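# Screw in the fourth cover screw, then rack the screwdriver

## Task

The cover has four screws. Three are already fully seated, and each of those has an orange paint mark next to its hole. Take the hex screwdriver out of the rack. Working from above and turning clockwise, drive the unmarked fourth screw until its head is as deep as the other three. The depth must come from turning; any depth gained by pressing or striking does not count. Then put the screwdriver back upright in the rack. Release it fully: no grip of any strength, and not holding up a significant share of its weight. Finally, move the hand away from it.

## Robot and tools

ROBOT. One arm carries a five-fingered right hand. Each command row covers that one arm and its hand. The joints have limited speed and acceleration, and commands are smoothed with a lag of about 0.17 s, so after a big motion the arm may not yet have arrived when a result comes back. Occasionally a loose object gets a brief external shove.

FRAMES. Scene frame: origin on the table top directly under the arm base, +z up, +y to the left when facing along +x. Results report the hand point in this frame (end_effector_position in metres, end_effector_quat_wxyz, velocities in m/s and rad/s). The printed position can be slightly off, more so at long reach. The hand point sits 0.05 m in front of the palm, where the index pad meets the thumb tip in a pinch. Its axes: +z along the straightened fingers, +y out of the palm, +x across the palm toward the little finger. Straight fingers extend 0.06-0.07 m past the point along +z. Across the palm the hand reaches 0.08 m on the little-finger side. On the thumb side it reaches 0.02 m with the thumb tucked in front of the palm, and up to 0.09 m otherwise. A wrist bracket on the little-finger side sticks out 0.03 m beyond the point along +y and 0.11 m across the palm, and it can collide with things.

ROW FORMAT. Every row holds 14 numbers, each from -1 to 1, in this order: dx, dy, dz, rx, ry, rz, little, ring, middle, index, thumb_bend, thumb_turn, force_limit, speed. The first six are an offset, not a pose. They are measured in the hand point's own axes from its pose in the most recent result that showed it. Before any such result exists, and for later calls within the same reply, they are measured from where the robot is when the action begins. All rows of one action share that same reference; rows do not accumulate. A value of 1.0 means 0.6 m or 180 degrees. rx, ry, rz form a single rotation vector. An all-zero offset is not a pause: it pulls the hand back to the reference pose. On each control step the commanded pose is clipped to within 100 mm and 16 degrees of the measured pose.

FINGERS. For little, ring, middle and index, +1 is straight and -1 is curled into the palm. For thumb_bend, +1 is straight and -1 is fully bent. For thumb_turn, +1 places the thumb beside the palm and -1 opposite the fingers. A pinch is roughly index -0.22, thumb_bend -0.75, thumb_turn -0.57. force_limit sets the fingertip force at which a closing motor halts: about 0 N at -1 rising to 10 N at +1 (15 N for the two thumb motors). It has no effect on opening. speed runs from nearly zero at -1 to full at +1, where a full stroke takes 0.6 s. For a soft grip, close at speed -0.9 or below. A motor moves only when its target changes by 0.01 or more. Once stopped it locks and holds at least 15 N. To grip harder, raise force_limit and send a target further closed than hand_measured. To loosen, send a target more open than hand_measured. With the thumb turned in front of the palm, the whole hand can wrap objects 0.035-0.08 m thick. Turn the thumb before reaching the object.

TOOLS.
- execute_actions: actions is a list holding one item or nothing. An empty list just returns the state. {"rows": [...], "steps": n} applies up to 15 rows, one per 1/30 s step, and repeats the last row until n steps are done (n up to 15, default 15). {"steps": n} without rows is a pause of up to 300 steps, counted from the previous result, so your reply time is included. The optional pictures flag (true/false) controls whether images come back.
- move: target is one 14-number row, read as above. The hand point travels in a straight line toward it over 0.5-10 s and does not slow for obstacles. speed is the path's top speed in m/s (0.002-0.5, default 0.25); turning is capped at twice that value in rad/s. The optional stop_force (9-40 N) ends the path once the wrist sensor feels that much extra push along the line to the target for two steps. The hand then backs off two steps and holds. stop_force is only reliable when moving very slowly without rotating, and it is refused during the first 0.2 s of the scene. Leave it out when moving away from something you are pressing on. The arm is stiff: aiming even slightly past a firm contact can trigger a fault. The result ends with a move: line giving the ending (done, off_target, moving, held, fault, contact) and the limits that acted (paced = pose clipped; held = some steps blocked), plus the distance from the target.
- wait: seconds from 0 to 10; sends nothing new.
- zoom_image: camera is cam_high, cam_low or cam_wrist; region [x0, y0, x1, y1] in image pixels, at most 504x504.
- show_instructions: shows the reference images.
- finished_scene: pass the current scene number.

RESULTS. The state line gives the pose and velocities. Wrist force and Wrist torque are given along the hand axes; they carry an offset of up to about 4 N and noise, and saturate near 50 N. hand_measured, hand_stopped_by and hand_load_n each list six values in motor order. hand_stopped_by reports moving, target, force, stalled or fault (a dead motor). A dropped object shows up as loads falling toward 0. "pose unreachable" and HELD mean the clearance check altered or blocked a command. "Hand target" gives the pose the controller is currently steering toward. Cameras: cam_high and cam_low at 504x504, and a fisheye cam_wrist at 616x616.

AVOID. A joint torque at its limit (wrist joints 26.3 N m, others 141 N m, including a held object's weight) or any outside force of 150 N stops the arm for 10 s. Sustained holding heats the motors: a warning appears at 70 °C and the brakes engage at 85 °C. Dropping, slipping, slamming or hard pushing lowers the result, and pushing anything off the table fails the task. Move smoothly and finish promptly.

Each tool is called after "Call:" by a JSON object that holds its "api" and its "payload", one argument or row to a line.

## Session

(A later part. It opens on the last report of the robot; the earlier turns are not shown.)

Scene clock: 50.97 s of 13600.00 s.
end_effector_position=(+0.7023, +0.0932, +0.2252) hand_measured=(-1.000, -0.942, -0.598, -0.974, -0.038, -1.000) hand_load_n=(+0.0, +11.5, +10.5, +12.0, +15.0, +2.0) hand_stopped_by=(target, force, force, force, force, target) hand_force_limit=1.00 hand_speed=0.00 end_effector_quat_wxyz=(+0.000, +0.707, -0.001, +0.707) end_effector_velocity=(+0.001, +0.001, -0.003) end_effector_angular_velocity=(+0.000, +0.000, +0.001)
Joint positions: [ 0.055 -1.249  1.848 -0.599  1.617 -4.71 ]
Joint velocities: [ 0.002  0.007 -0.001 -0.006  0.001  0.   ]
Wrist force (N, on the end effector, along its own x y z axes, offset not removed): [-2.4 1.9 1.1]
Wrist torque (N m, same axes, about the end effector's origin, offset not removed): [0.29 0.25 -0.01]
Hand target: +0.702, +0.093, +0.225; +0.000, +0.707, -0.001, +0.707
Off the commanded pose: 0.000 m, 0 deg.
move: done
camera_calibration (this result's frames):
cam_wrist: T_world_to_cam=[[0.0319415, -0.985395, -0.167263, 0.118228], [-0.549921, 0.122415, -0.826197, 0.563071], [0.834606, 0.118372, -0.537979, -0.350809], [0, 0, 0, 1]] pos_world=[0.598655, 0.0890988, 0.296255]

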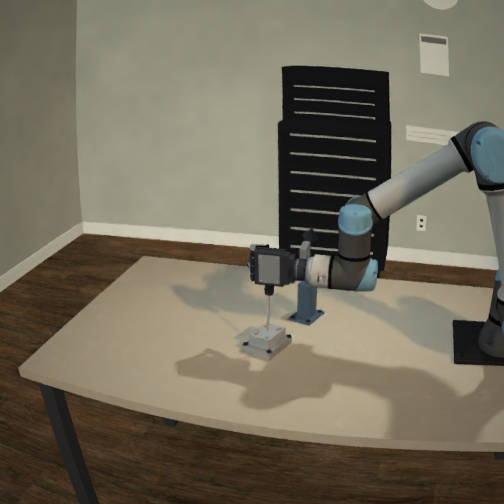

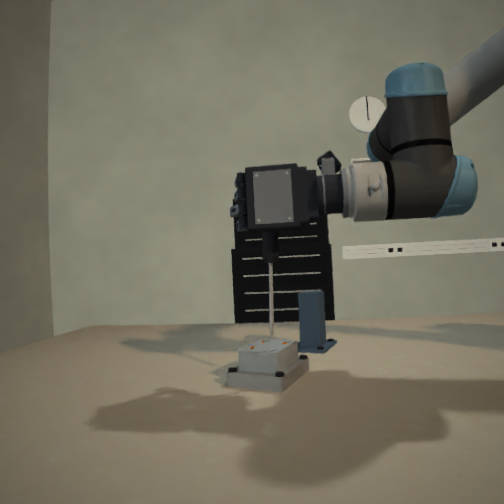

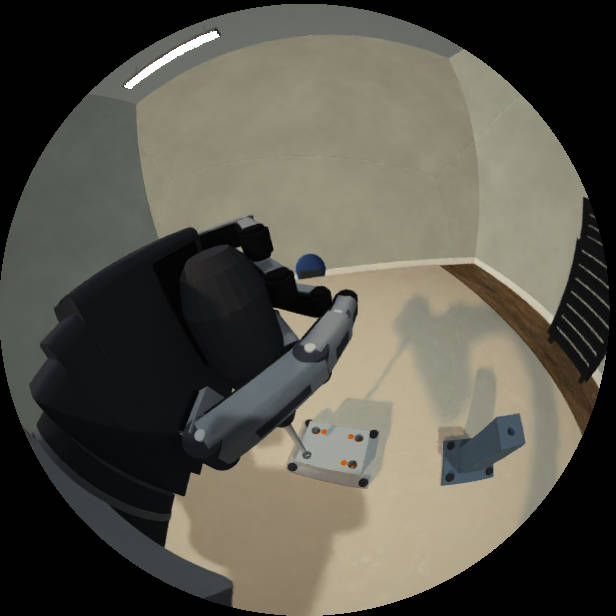

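Call:
{"api": "move", "payload": {
  "target": [-0.025,0,-0.001,0,0,0,-1,-1,-1,-1,-1,-1,1,0],
  "speed": 0.02,
  "stop_force": 10
}}

Call:
{"api": "zoom_image", "payload": {
  "camera": "cam_wrist",
  "region": [260,410,360,500]
}}

Call:
{"api": "zoom_image", "payload": {
  "camera": "cam_high",
  "region": [230,290,300,360]
}}

Call:
{"api": "zoom_image", "payload": {
  "camera": "cam_low",
  "region": [220,290,310,390]
}}

Scene clock: 53.17 s of 13600.00 s.
end_effector_position=(+0.7017, +0.0932, +0.2106) hand_measured=(-1.000, -0.942, -0.598, -0.974, -0.038, -1.000) hand_load_n=(+0.0, +11.5, +10.5, +12.0, +15.0, +2.0) hand_stopped_by=(target, force, force, force, force, target) hand_force_limit=1.00 hand_speed=0.00 end_effector_quat_wxyz=(+0.000, +0.707, -0.001, +0.707) end_effector_velocity=(+0.000, +0.000, -0.003) end_effector_angular_velocity=(-0.000, +0.000, +0.001)
Joint positions: [ 0.055 -1.23   1.866 -0.636  1.617 -4.71 ]
Joint velocities: [ 0.     0.005  0.004 -0.008 -0.001 -0.   ]
Wrist force (N, on the end effector, along its own x y z axes, offset not removed): [-1.9 3.4 0.5]
Wrist torque (N m, same axes, about the end effector's origin, offset not removed): [0.54 0.22 0.06]
Hand target: +0.702, +0.093, +0.210; +0.000, +0.707, -0.001, +0.707
Off the commanded pose: 0.000 m, 0 deg.
move: done
camera_calibration (this result's frames):
cam_wrist: T_world_to_cam=[[0.0319809, -0.985394, -0.167263, 0.115825], [-0.549954, 0.122389, -0.826179, 0.550688], [0.834582, 0.118409, -0.538007, -0.358152], [0, 0, 0, 1]] pos_world=[0.598056, 0.0891438, 0.281652]

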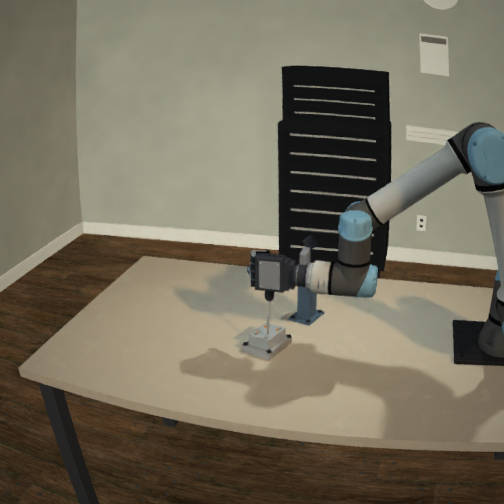

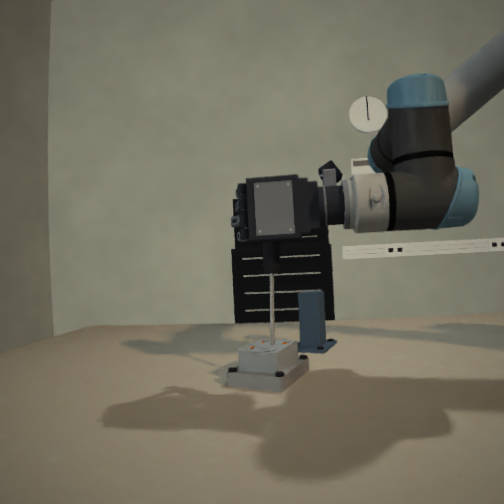

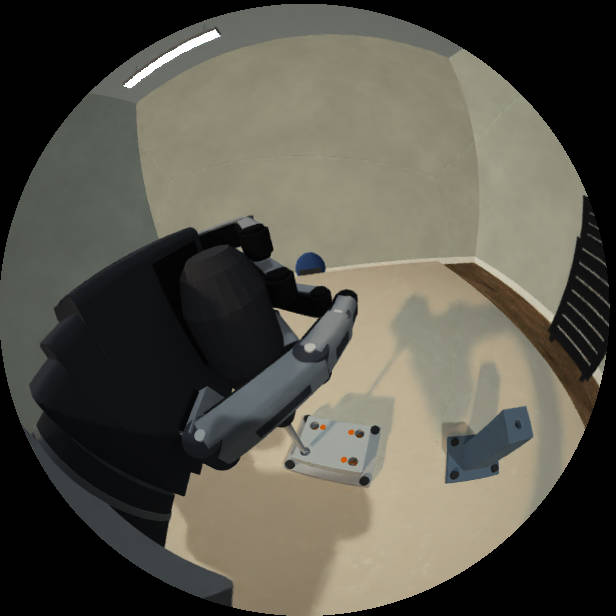

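Region (260, 410, 360, 500) of cam_wrist's 616x616 image, scaled by 5.040, with more detail than that image has; it fills the top 454 rows of this view, and the rest is white.

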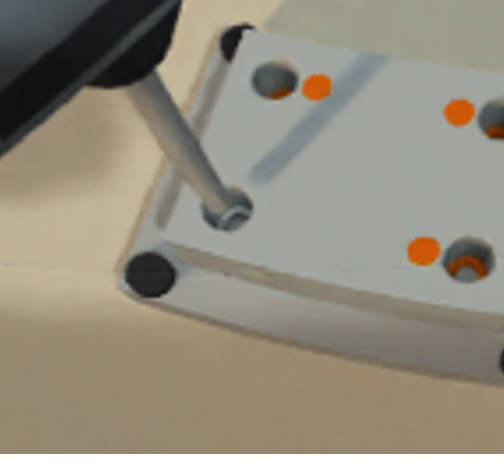

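Region (230, 290, 300, 360) of cam_high's 504x504 image, scaled by 7.200, with more detail than that image has.

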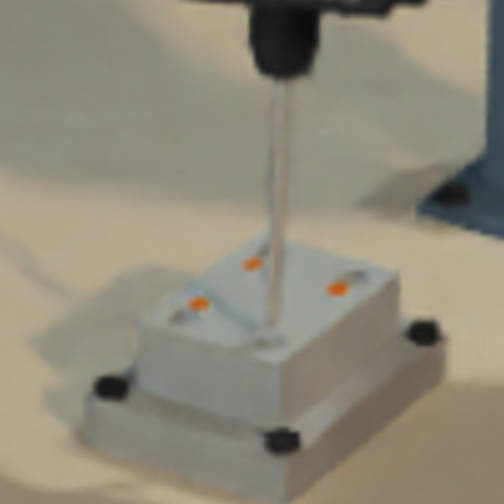

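Region (220, 290, 310, 390) of cam_low's 504x504 image, scaled by 5.040, with more detail than that image has; it fills the left 454 columns of this view, and the rest is white.

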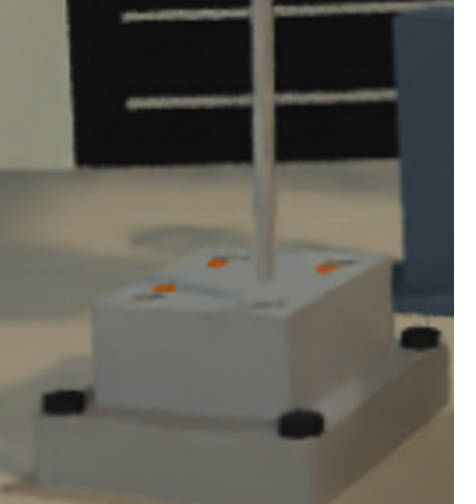

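Call:
{"api": "move", "payload": {
  "target": [-0.022,0,0.001,0,0,0,-1,-1,-1,-1,-1,-1,1,0],
  "speed": 0.008,
  "stop_force": 9
}}

Call:
{"api": "zoom_image", "payload": {
  "camera": "cam_wrist",
  "region": [260,410,360,500]
}}

Call:
{"api": "zoom_image", "payload": {
  "camera": "cam_high",
  "region": [230,290,300,360]
}}

Scene clock: 56.30 s of 13600.00 s.
end_effector_position=(+0.7022, +0.0932, +0.1977) hand_measured=(-1.000, -0.942, -0.598, -0.974, -0.038, -1.000) hand_load_n=(+0.0, +11.5, +10.5, +12.0, +15.0, +2.0) hand_stopped_by=(target, force, force, force, force, target) hand_force_limit=1.00 hand_speed=0.00 end_effector_quat_wxyz=(+0.000, +0.707, -0.001, +0.707) end_effector_velocity=(+0.000, +0.001, -0.002) end_effector_angular_velocity=(+0.000, -0.000, +0.001)
Joint positions: [ 0.055 -1.209  1.877 -0.668  1.617 -4.71 ]
Joint velocities: [ 0.001  0.004  0.001 -0.005 -0.     0.   ]
Wrist force (N, on the end effector, along its own x y z axes, offset not removed): [-0.3 2.5 0.5]
Wrist torque (N m, same axes, about the end effector's origin, offset not removed): [0.44 -0.02 0.10]
Hand target: +0.702, +0.093, +0.197; +0.000, +0.707, -0.001, +0.707
Off the commanded pose: 0.000 m, 0 deg.
move: done
camera_calibration (this result's frames):
cam_wrist: T_world_to_cam=[[0.0319353, -0.985395, -0.167263, 0.113641], [-0.549962, 0.122412, -0.82617, 0.540331], [0.834579, 0.118372, -0.53802, -0.365581], [0, 0, 0, 1]] pos_world=[0.598639, 0.0891128, 0.268724]

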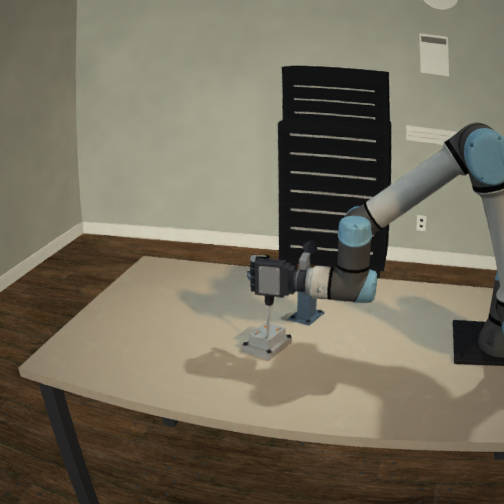

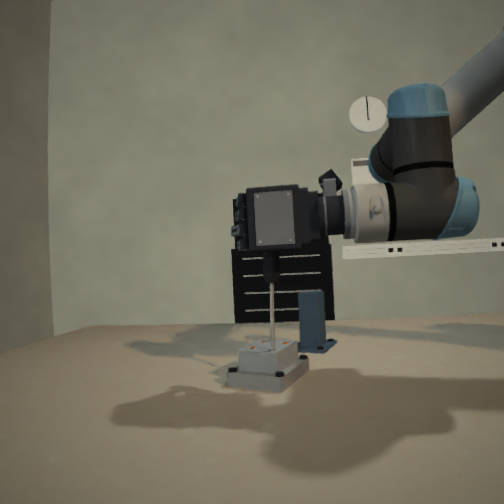

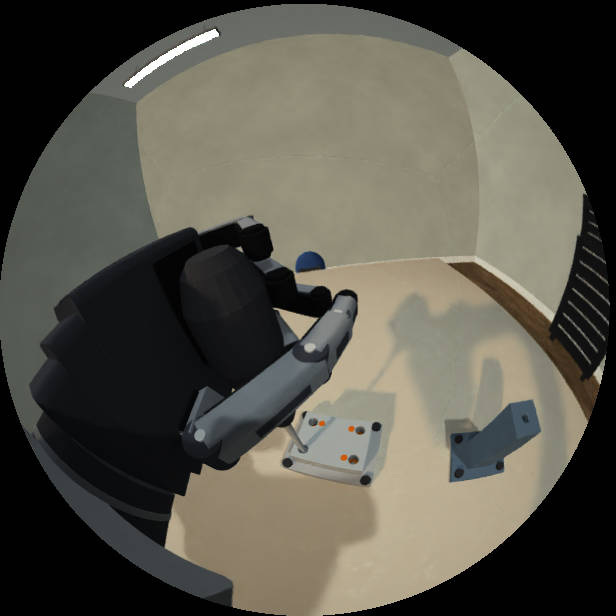

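Region (260, 410, 360, 500) of cam_wrist's 616x616 image, scaled by 5.040, with more detail than that image has; it fills the top 454 rows of this view, and the rest is white.

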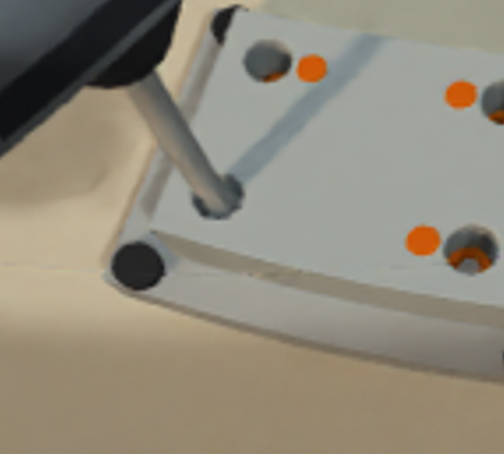

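Region (230, 290, 300, 360) of cam_high's 504x504 image, scaled by 7.200, with more detail than that image has.

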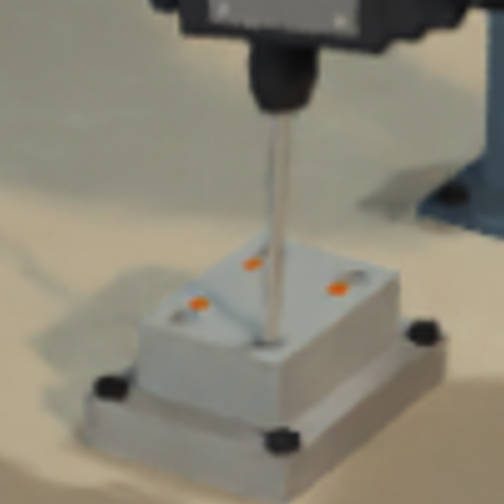

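Call:
{"api": "move", "payload": {
  "target": [-0.03,0,0.001,0,0,0,-1,-1,-1,-1,-1,-1,1,0],
  "speed": 0.006,
  "stop_force": 9
}}

Call:
{"api": "zoom_image", "payload": {
  "camera": "cam_wrist",
  "region": [260,410,360,500]
}}

Scene clock: 59.80 s of 13600.00 s.
end_effector_position=(+0.7027, +0.0932, +0.1846) hand_measured=(-1.000, -0.942, -0.598, -0.974, -0.038, -1.000) hand_load_n=(+0.0, +4.5, +10.0, +7.0, +15.5, +2.0) hand_stopped_by=(target, force, force, force, force, target) hand_force_limit=1.00 hand_speed=0.00 end_effector_quat_wxyz=(+0.000, +0.707, -0.001, +0.707) end_effector_velocity=(-0.001, -0.001, +0.000) end_effector_angular_velocity=(-0.000, +0.005, -0.002)
Joint positions: [ 0.055 -1.188  1.888 -0.701  1.617 -4.71 ]
Joint velocities: [-0.001 -0.003 -0.     0.008  0.001  0.   ]
Wrist force (N, on the end effector, along its own x y z axes, offset not removed): [15.0 2.6 0.6]
Wrist torque (N m, same axes, about the end effector's origin, offset not removed): [0.25 -0.74 0.35]
Hand target: +0.703, +0.093, +0.185; +0.000, +0.707, -0.001, +0.707
Off the commanded pose: 0.005 m, 0 deg.
move: contact
camera_calibration (this result's frames):
cam_wrist: T_world_to_cam=[[0.0319956, -0.985393, -0.167265, 0.111418], [-0.549797, 0.122405, -0.826281, 0.529647], [0.834685, 0.118399, -0.53785, -0.373098], [0, 0, 0, 1]] pos_world=[0.599053, 0.0891332, 0.255603]

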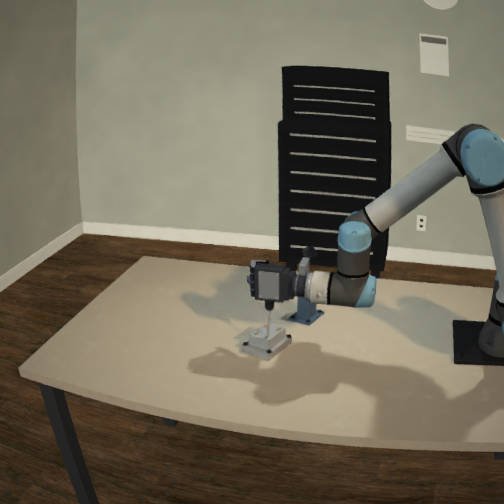

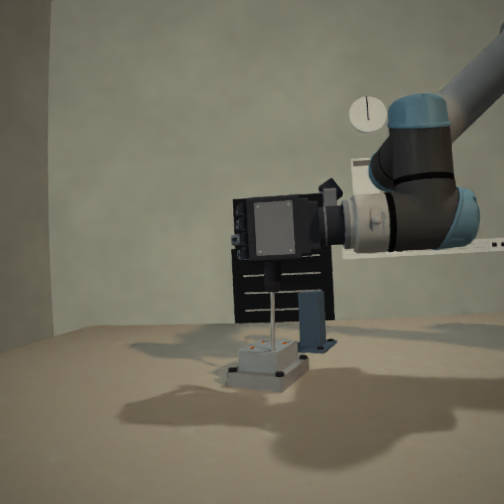

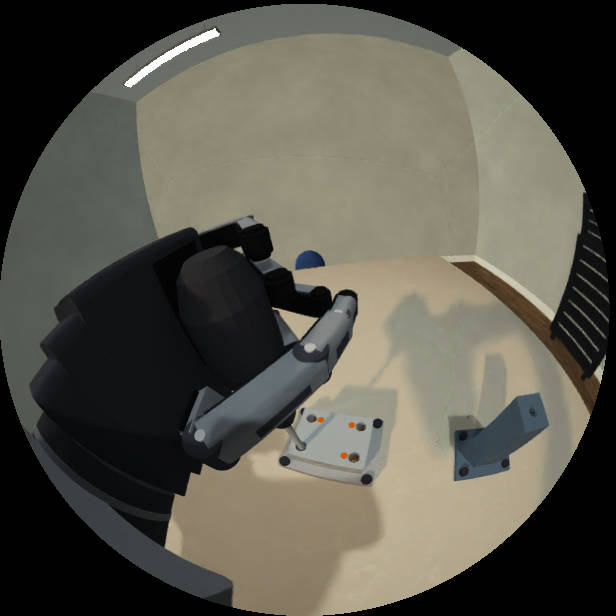

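Region (260, 410, 360, 500) of cam_wrist's 616x616 image, scaled by 5.040, with more detail than that image has; it fills the top 454 rows of this view, and the rest is white.

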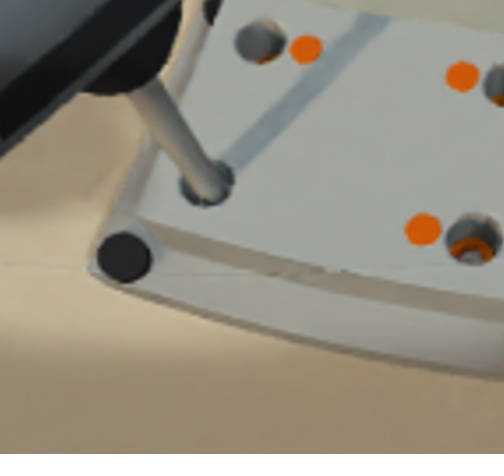

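Call:
{"api": "move", "payload": {
  "target": [-0.001,0.015,-0.0138,-0.0647,0,0,-1,-1,-1,-1,-1,-1,1,0],
  "speed": 0.05
}}

Call:
{"api": "move", "payload": {
  "target": [0.0015,-0.001,-0.0025,0,0,0,-0.6,-0.6,-0.3,-0.6,0.3,-1,1,0.5],
  "speed": 0.03
}}

Call:
{"api": "move", "payload": {
  "target": [0,-0.0568,0.0199,0.194,0,0,-0.6,-0.6,-0.3,-0.6,0.3,-1,1,0.5],
  "speed": 0.5
}}

Call:
{"api": "move", "payload": {
  "target": [0,-0.0568,0.0199,0.194,0,0,-0.6,-0.6,-0.3,-0.6,0.3,-1,1,0.5],
  "speed": 0.5
}}

Call:
{"api": "move", "payload": {
  "target": [-0.0005,0.004,0,0,0,0,-1,-1,-1,-1,-1,-1,1,0],
  "speed": 0.03
}}

Call:
{"api": "zoom_image", "payload": {
  "camera": "cam_low",
  "region": [220,230,330,370]
}}

Scene clock: 64.77 s of 13600.00 s.
end_effector_position=(+0.6945, +0.0843, +0.1840) hand_measured=(-1.000, -0.942, -0.598, -0.974, -0.038, -1.000) hand_load_n=(+0.0, +5.0, +10.0, +6.5, +15.5, +1.5) hand_stopped_by=(target, force, force, force, force, target) hand_force_limit=1.00 hand_speed=0.00 end_effector_quat_wxyz=(+0.071, +0.704, -0.072, +0.703) end_effector_velocity=(-0.000, +0.000, -0.000) end_effector_angular_velocity=(+0.000, +0.000, -0.014)
Joint positions: [ 0.137 -1.143  1.82  -0.677  1.901 -4.71 ]
Joint velocities: [ 0.007  0.005 -0.007  0.003  0.021  0.   ]
Wrist force (N, on the end effector, along its own x y z axes, offset not removed): [22.3 4.5 -0.3]
Wrist torque (N m, same axes, about the end effector's origin, offset not removed): [0.64 -0.96 0.60]
Hand target: +0.694, +0.084, +0.184; +0.072, +0.703, -0.073, +0.703
Off the commanded pose: 0.000 m, 0 deg.
move: done
camera_calibration (this result's frames):
cam_wrist: T_world_to_cam=[[-0.165553, -0.971908, -0.167293, 0.238883], [-0.51425, 0.229822, -0.826274, 0.492006], [0.84151, -0.0507615, -0.537851, -0.356015], [0, 0, 0, 1]] pos_world=[0.592152, 0.101027, 0.255013]

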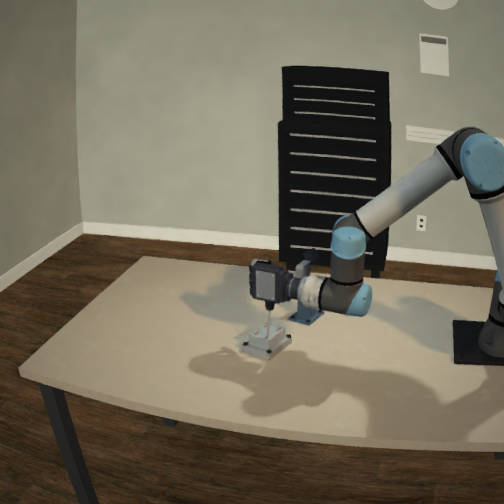

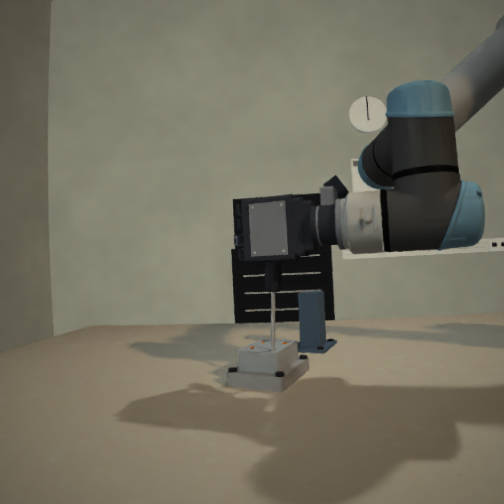

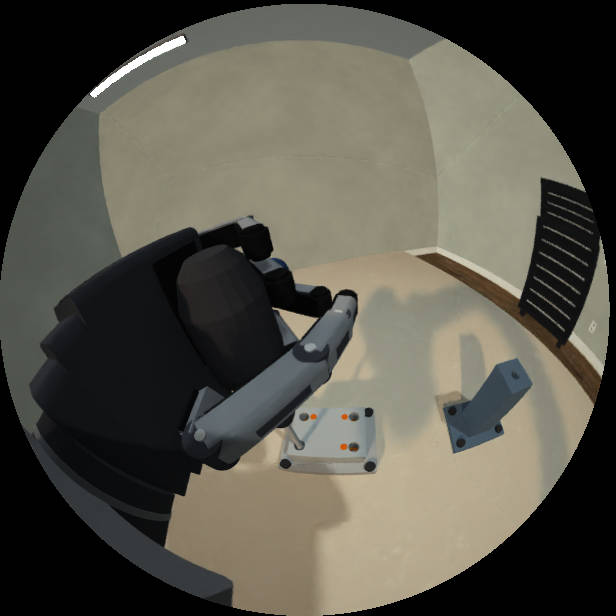

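Scene clock: 65.47 s of 13600.00 s.
end_effector_position=(+0.6932, +0.0851, +0.1849) hand_measured=(-0.600, -0.600, -0.300, -0.600, +0.300, -1.000) hand_load_n=(+0.0, +0.0, +0.0, +0.0, +0.0, +0.0) hand_stopped_by=(target, target, target, target, target, target) hand_force_limit=1.00 hand_speed=0.50 end_effector_quat_wxyz=(+0.071, +0.704, -0.072, +0.703) end_effector_velocity=(-0.001, +0.000, +0.001) end_effector_angular_velocity=(+0.000, -0.001, -0.000)
Joint positions: [ 0.14  -1.146  1.822 -0.676  1.903 -4.71 ]
Joint velocities: [ 0.001 -0.002  0.001  0.     0.001 -0.   ]
Wrist force (N, on the end effector, along its own x y z axes, offset not removed): [0.3 1.7 0.9]
Wrist torque (N m, same axes, about the end effector's origin, offset not removed): [0.35 -0.05 0.13]
Hand target: +0.693, +0.085, +0.185; +0.071, +0.704, -0.072, +0.703
Off the commanded pose: 0.000 m, 0 deg.
move: done
camera_calibration (this result's frames):
cam_wrist: T_world_to_cam=[[-0.165548, -0.971891, -0.167397, 0.23965], [-0.514224, 0.229906, -0.826267, 0.491835], [0.841527, -0.0507074, -0.53783, -0.35448], [0, 0, 0, 1]] pos_world=[0.590892, 0.101863, 0.255853]

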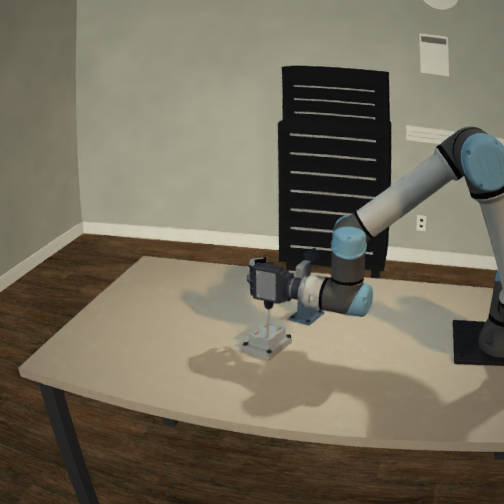

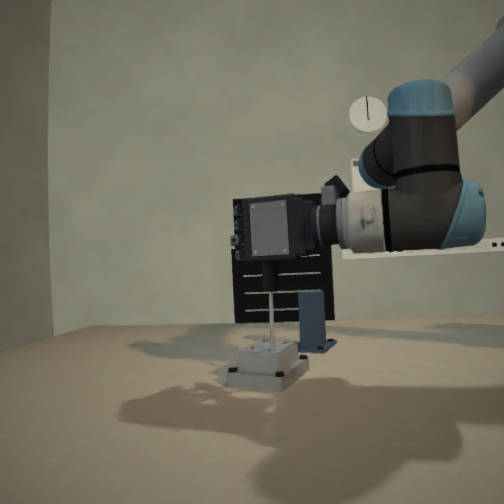

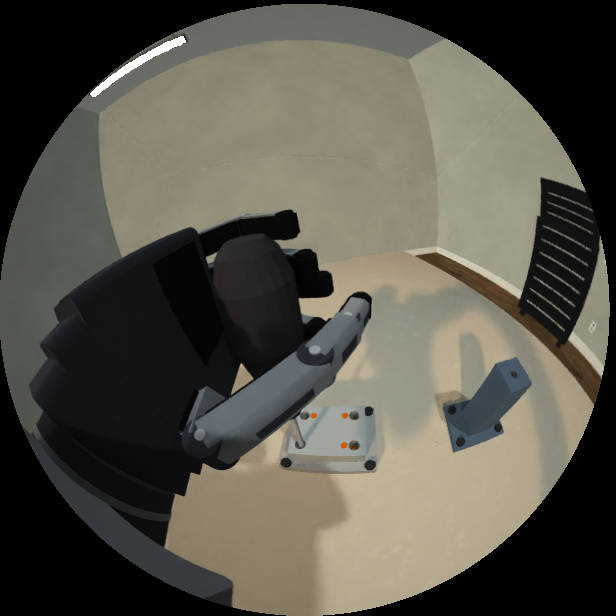

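Scene clock: 66.87 s of 13600.00 s.
end_effector_position=(+0.7115, +0.1160, +0.1849) hand_measured=(-0.600, -0.600, -0.300, -0.600, +0.300, -1.000) hand_load_n=(+0.0, +0.0, +0.0, +0.0, +0.0, +0.0) hand_stopped_by=(target, target, target, target, target, target) hand_force_limit=1.00 hand_speed=0.50 end_effector_quat_wxyz=(-0.142, +0.693, +0.142, +0.693) end_effector_velocity=(+0.001, +0.001, -0.001) end_effector_angular_velocity=(+0.001, +0.001, +0.016)
Joint positions: [-0.124 -1.217  1.931 -0.716  1.031 -4.71 ]
Joint velocities: [-0.007  0.003 -0.004  0.001 -0.024  0.001]
Wrist force (N, on the end effector, along its own x y z axes, offset not removed): [0.5 1.8 1.7]
Wrist torque (N m, same axes, about the end effector's origin, offset not removed): [0.26 -0.06 0.03]
Hand target: +0.712, +0.116, +0.185; -0.143, +0.693, +0.142, +0.692
Off the commanded pose: 0.000 m, 0 deg.
move: done
camera_calibration (this result's frames):
cam_wrist: T_world_to_cam=[[0.418826, -0.892538, -0.167216, -0.15237], [-0.55332, -0.104832, -0.826346, 0.560789], [0.720015, 0.438619, -0.537765, -0.338599], [0, 0, 0, 1]] pos_world=[0.617908, 0.0713089, 0.25584]

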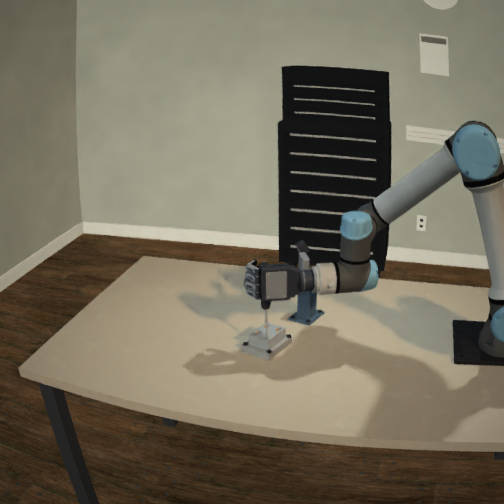

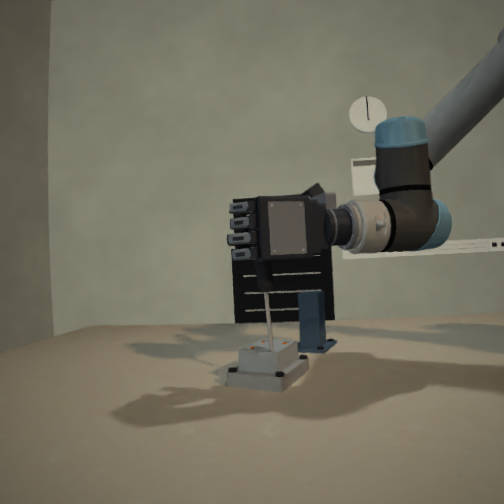

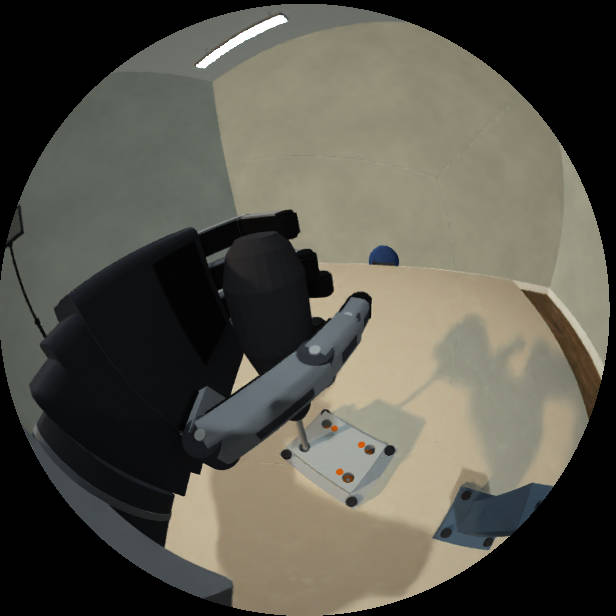

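Scene clock: 68.23 s of 13600.00 s.
end_effector_position=(+0.7088, +0.1517, +0.1848) hand_measured=(-0.600, -0.600, -0.300, -0.600, +0.300, -1.000) hand_load_n=(+0.0, +0.0, +0.0, +0.0, +0.0, +0.0) hand_stopped_by=(target, target, target, target, target, target) hand_force_limit=1.00 hand_speed=0.50 end_effector_quat_wxyz=(-0.343, +0.619, +0.342, +0.619) end_effector_velocity=(+0.000, +0.001, +0.000) end_effector_angular_velocity=(-0.003, +0.002, +0.018)
Joint positions: [-0.301 -1.095  1.742 -0.656  0.248 -4.703]
Joint velocities: [-0.001  0.009 -0.017  0.023 -0.019 -0.014]
Wrist force (N, on the end effector, along its own x y z axes, offset not removed): [-0.2 4.1 0.5]
Wrist torque (N m, same axes, about the end effector's origin, offset not removed): [0.68 0.06 0.11]
Hand target: +0.709, +0.152, +0.185; -0.344, +0.618, +0.343, +0.618
Off the commanded pose: 0.000 m, 0 deg.
move: done
camera_calibration (this result's frames):
cam_wrist: T_world_to_cam=[[0.853333, -0.49384, -0.167168, -0.487846], [-0.394263, -0.401428, -0.826688, 0.495307], [0.341145, 0.771348, -0.537255, -0.13444], [0, 0, 0, 1]] pos_world=[0.657439, 0.0616123, 0.255683]

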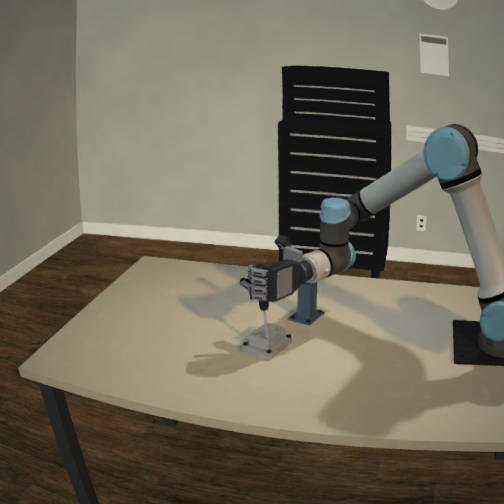

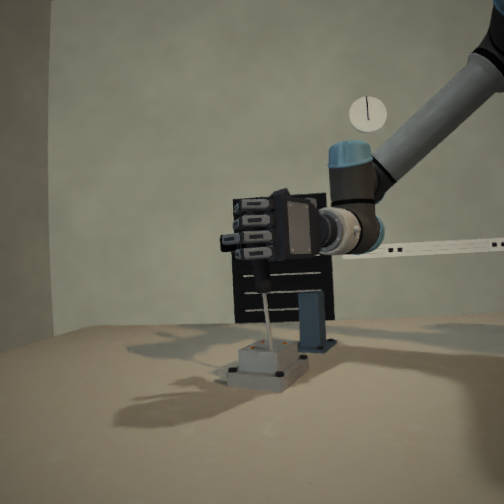

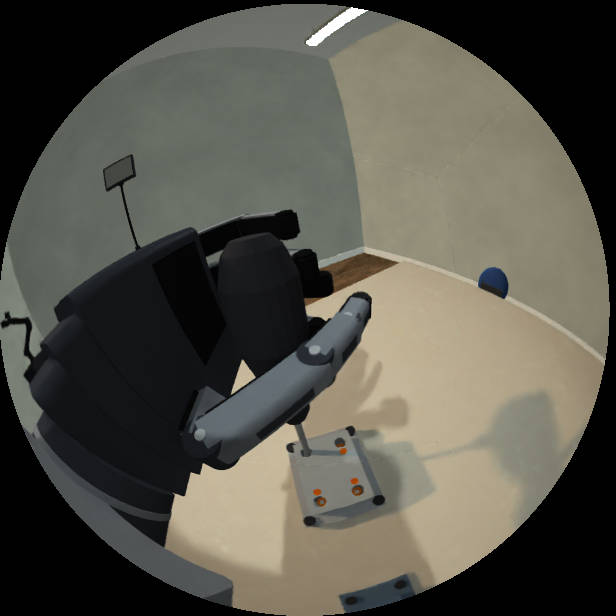

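Scene clock: 68.93 s of 13600.00 s.
end_effector_position=(+0.7107, +0.1505, +0.1845) hand_measured=(-1.000, -0.958, -0.676, -0.986, -0.002, -1.000) hand_load_n=(+0.0, +10.5, +11.0, +10.5, +15.0, +2.5) hand_stopped_by=(target, force, force, force, force, target) hand_force_limit=1.00 hand_speed=0.00 end_effector_quat_wxyz=(-0.343, +0.618, +0.342, +0.619) end_effector_velocity=(+0.001, -0.001, +0.000) end_effector_angular_velocity=(-0.000, -0.001, -0.001)
Joint positions: [-0.302 -1.09   1.736 -0.655  0.247 -4.703]
Joint velocities: [-0.001  0.002 -0.004  0.001  0.     0.   ]
Wrist force (N, on the end effector, along its own x y z axes, offset not removed): [10.8 1.1 1.5]
Wrist torque (N m, same axes, about the end effector's origin, offset not removed): [0.27 -0.50 0.51]
Hand target: +0.711, +0.150, +0.184; -0.343, +0.619, +0.342, +0.619
Off the commanded pose: 0.000 m, 0 deg.
move: done
camera_calibration (this result's frames):
cam_wrist: T_world_to_cam=[[0.85335, -0.49384, -0.167082, -0.490144], [-0.394186, -0.401445, -0.826716, 0.49533], [0.341191, 0.771339, -0.537238, -0.134339], [0, 0, 0, 1]] pos_world=[0.659352, 0.0604158, 0.255431]

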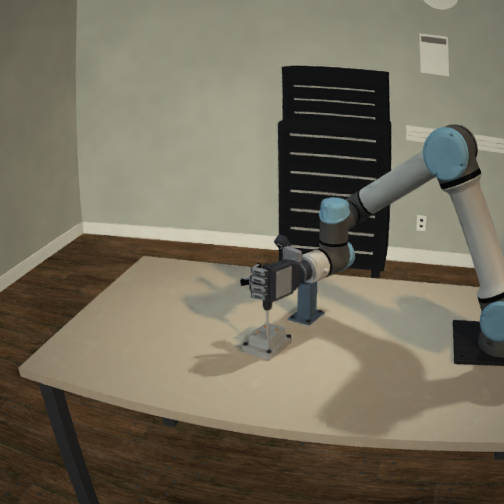

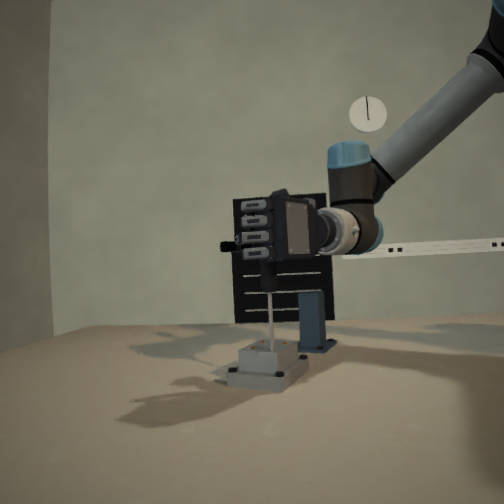

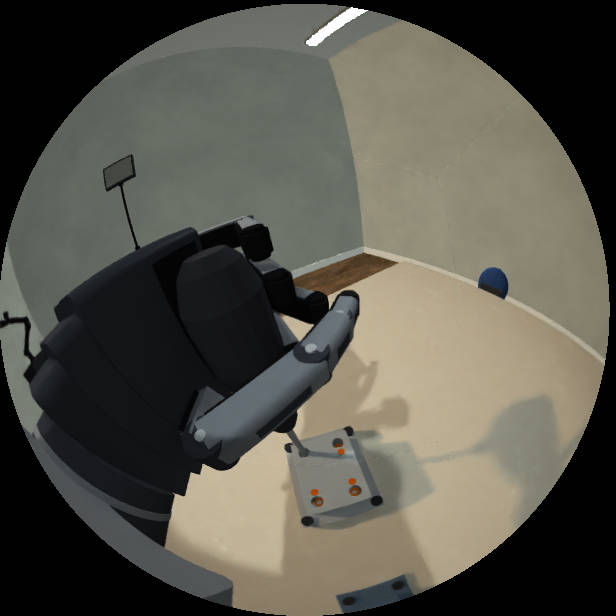

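Region (220, 230, 330, 370) of cam_low's 504x504 image, scaled by 3.600, with more detail than that image has; it fills the left 396 columns of this view, and the rest is white.

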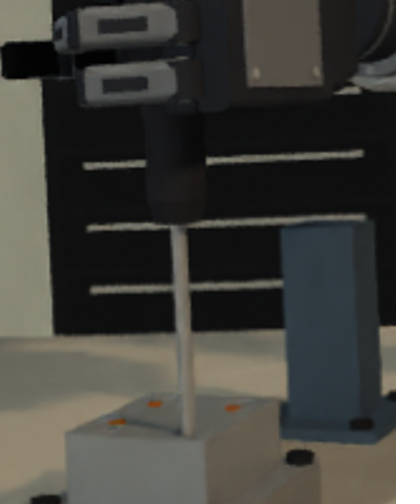

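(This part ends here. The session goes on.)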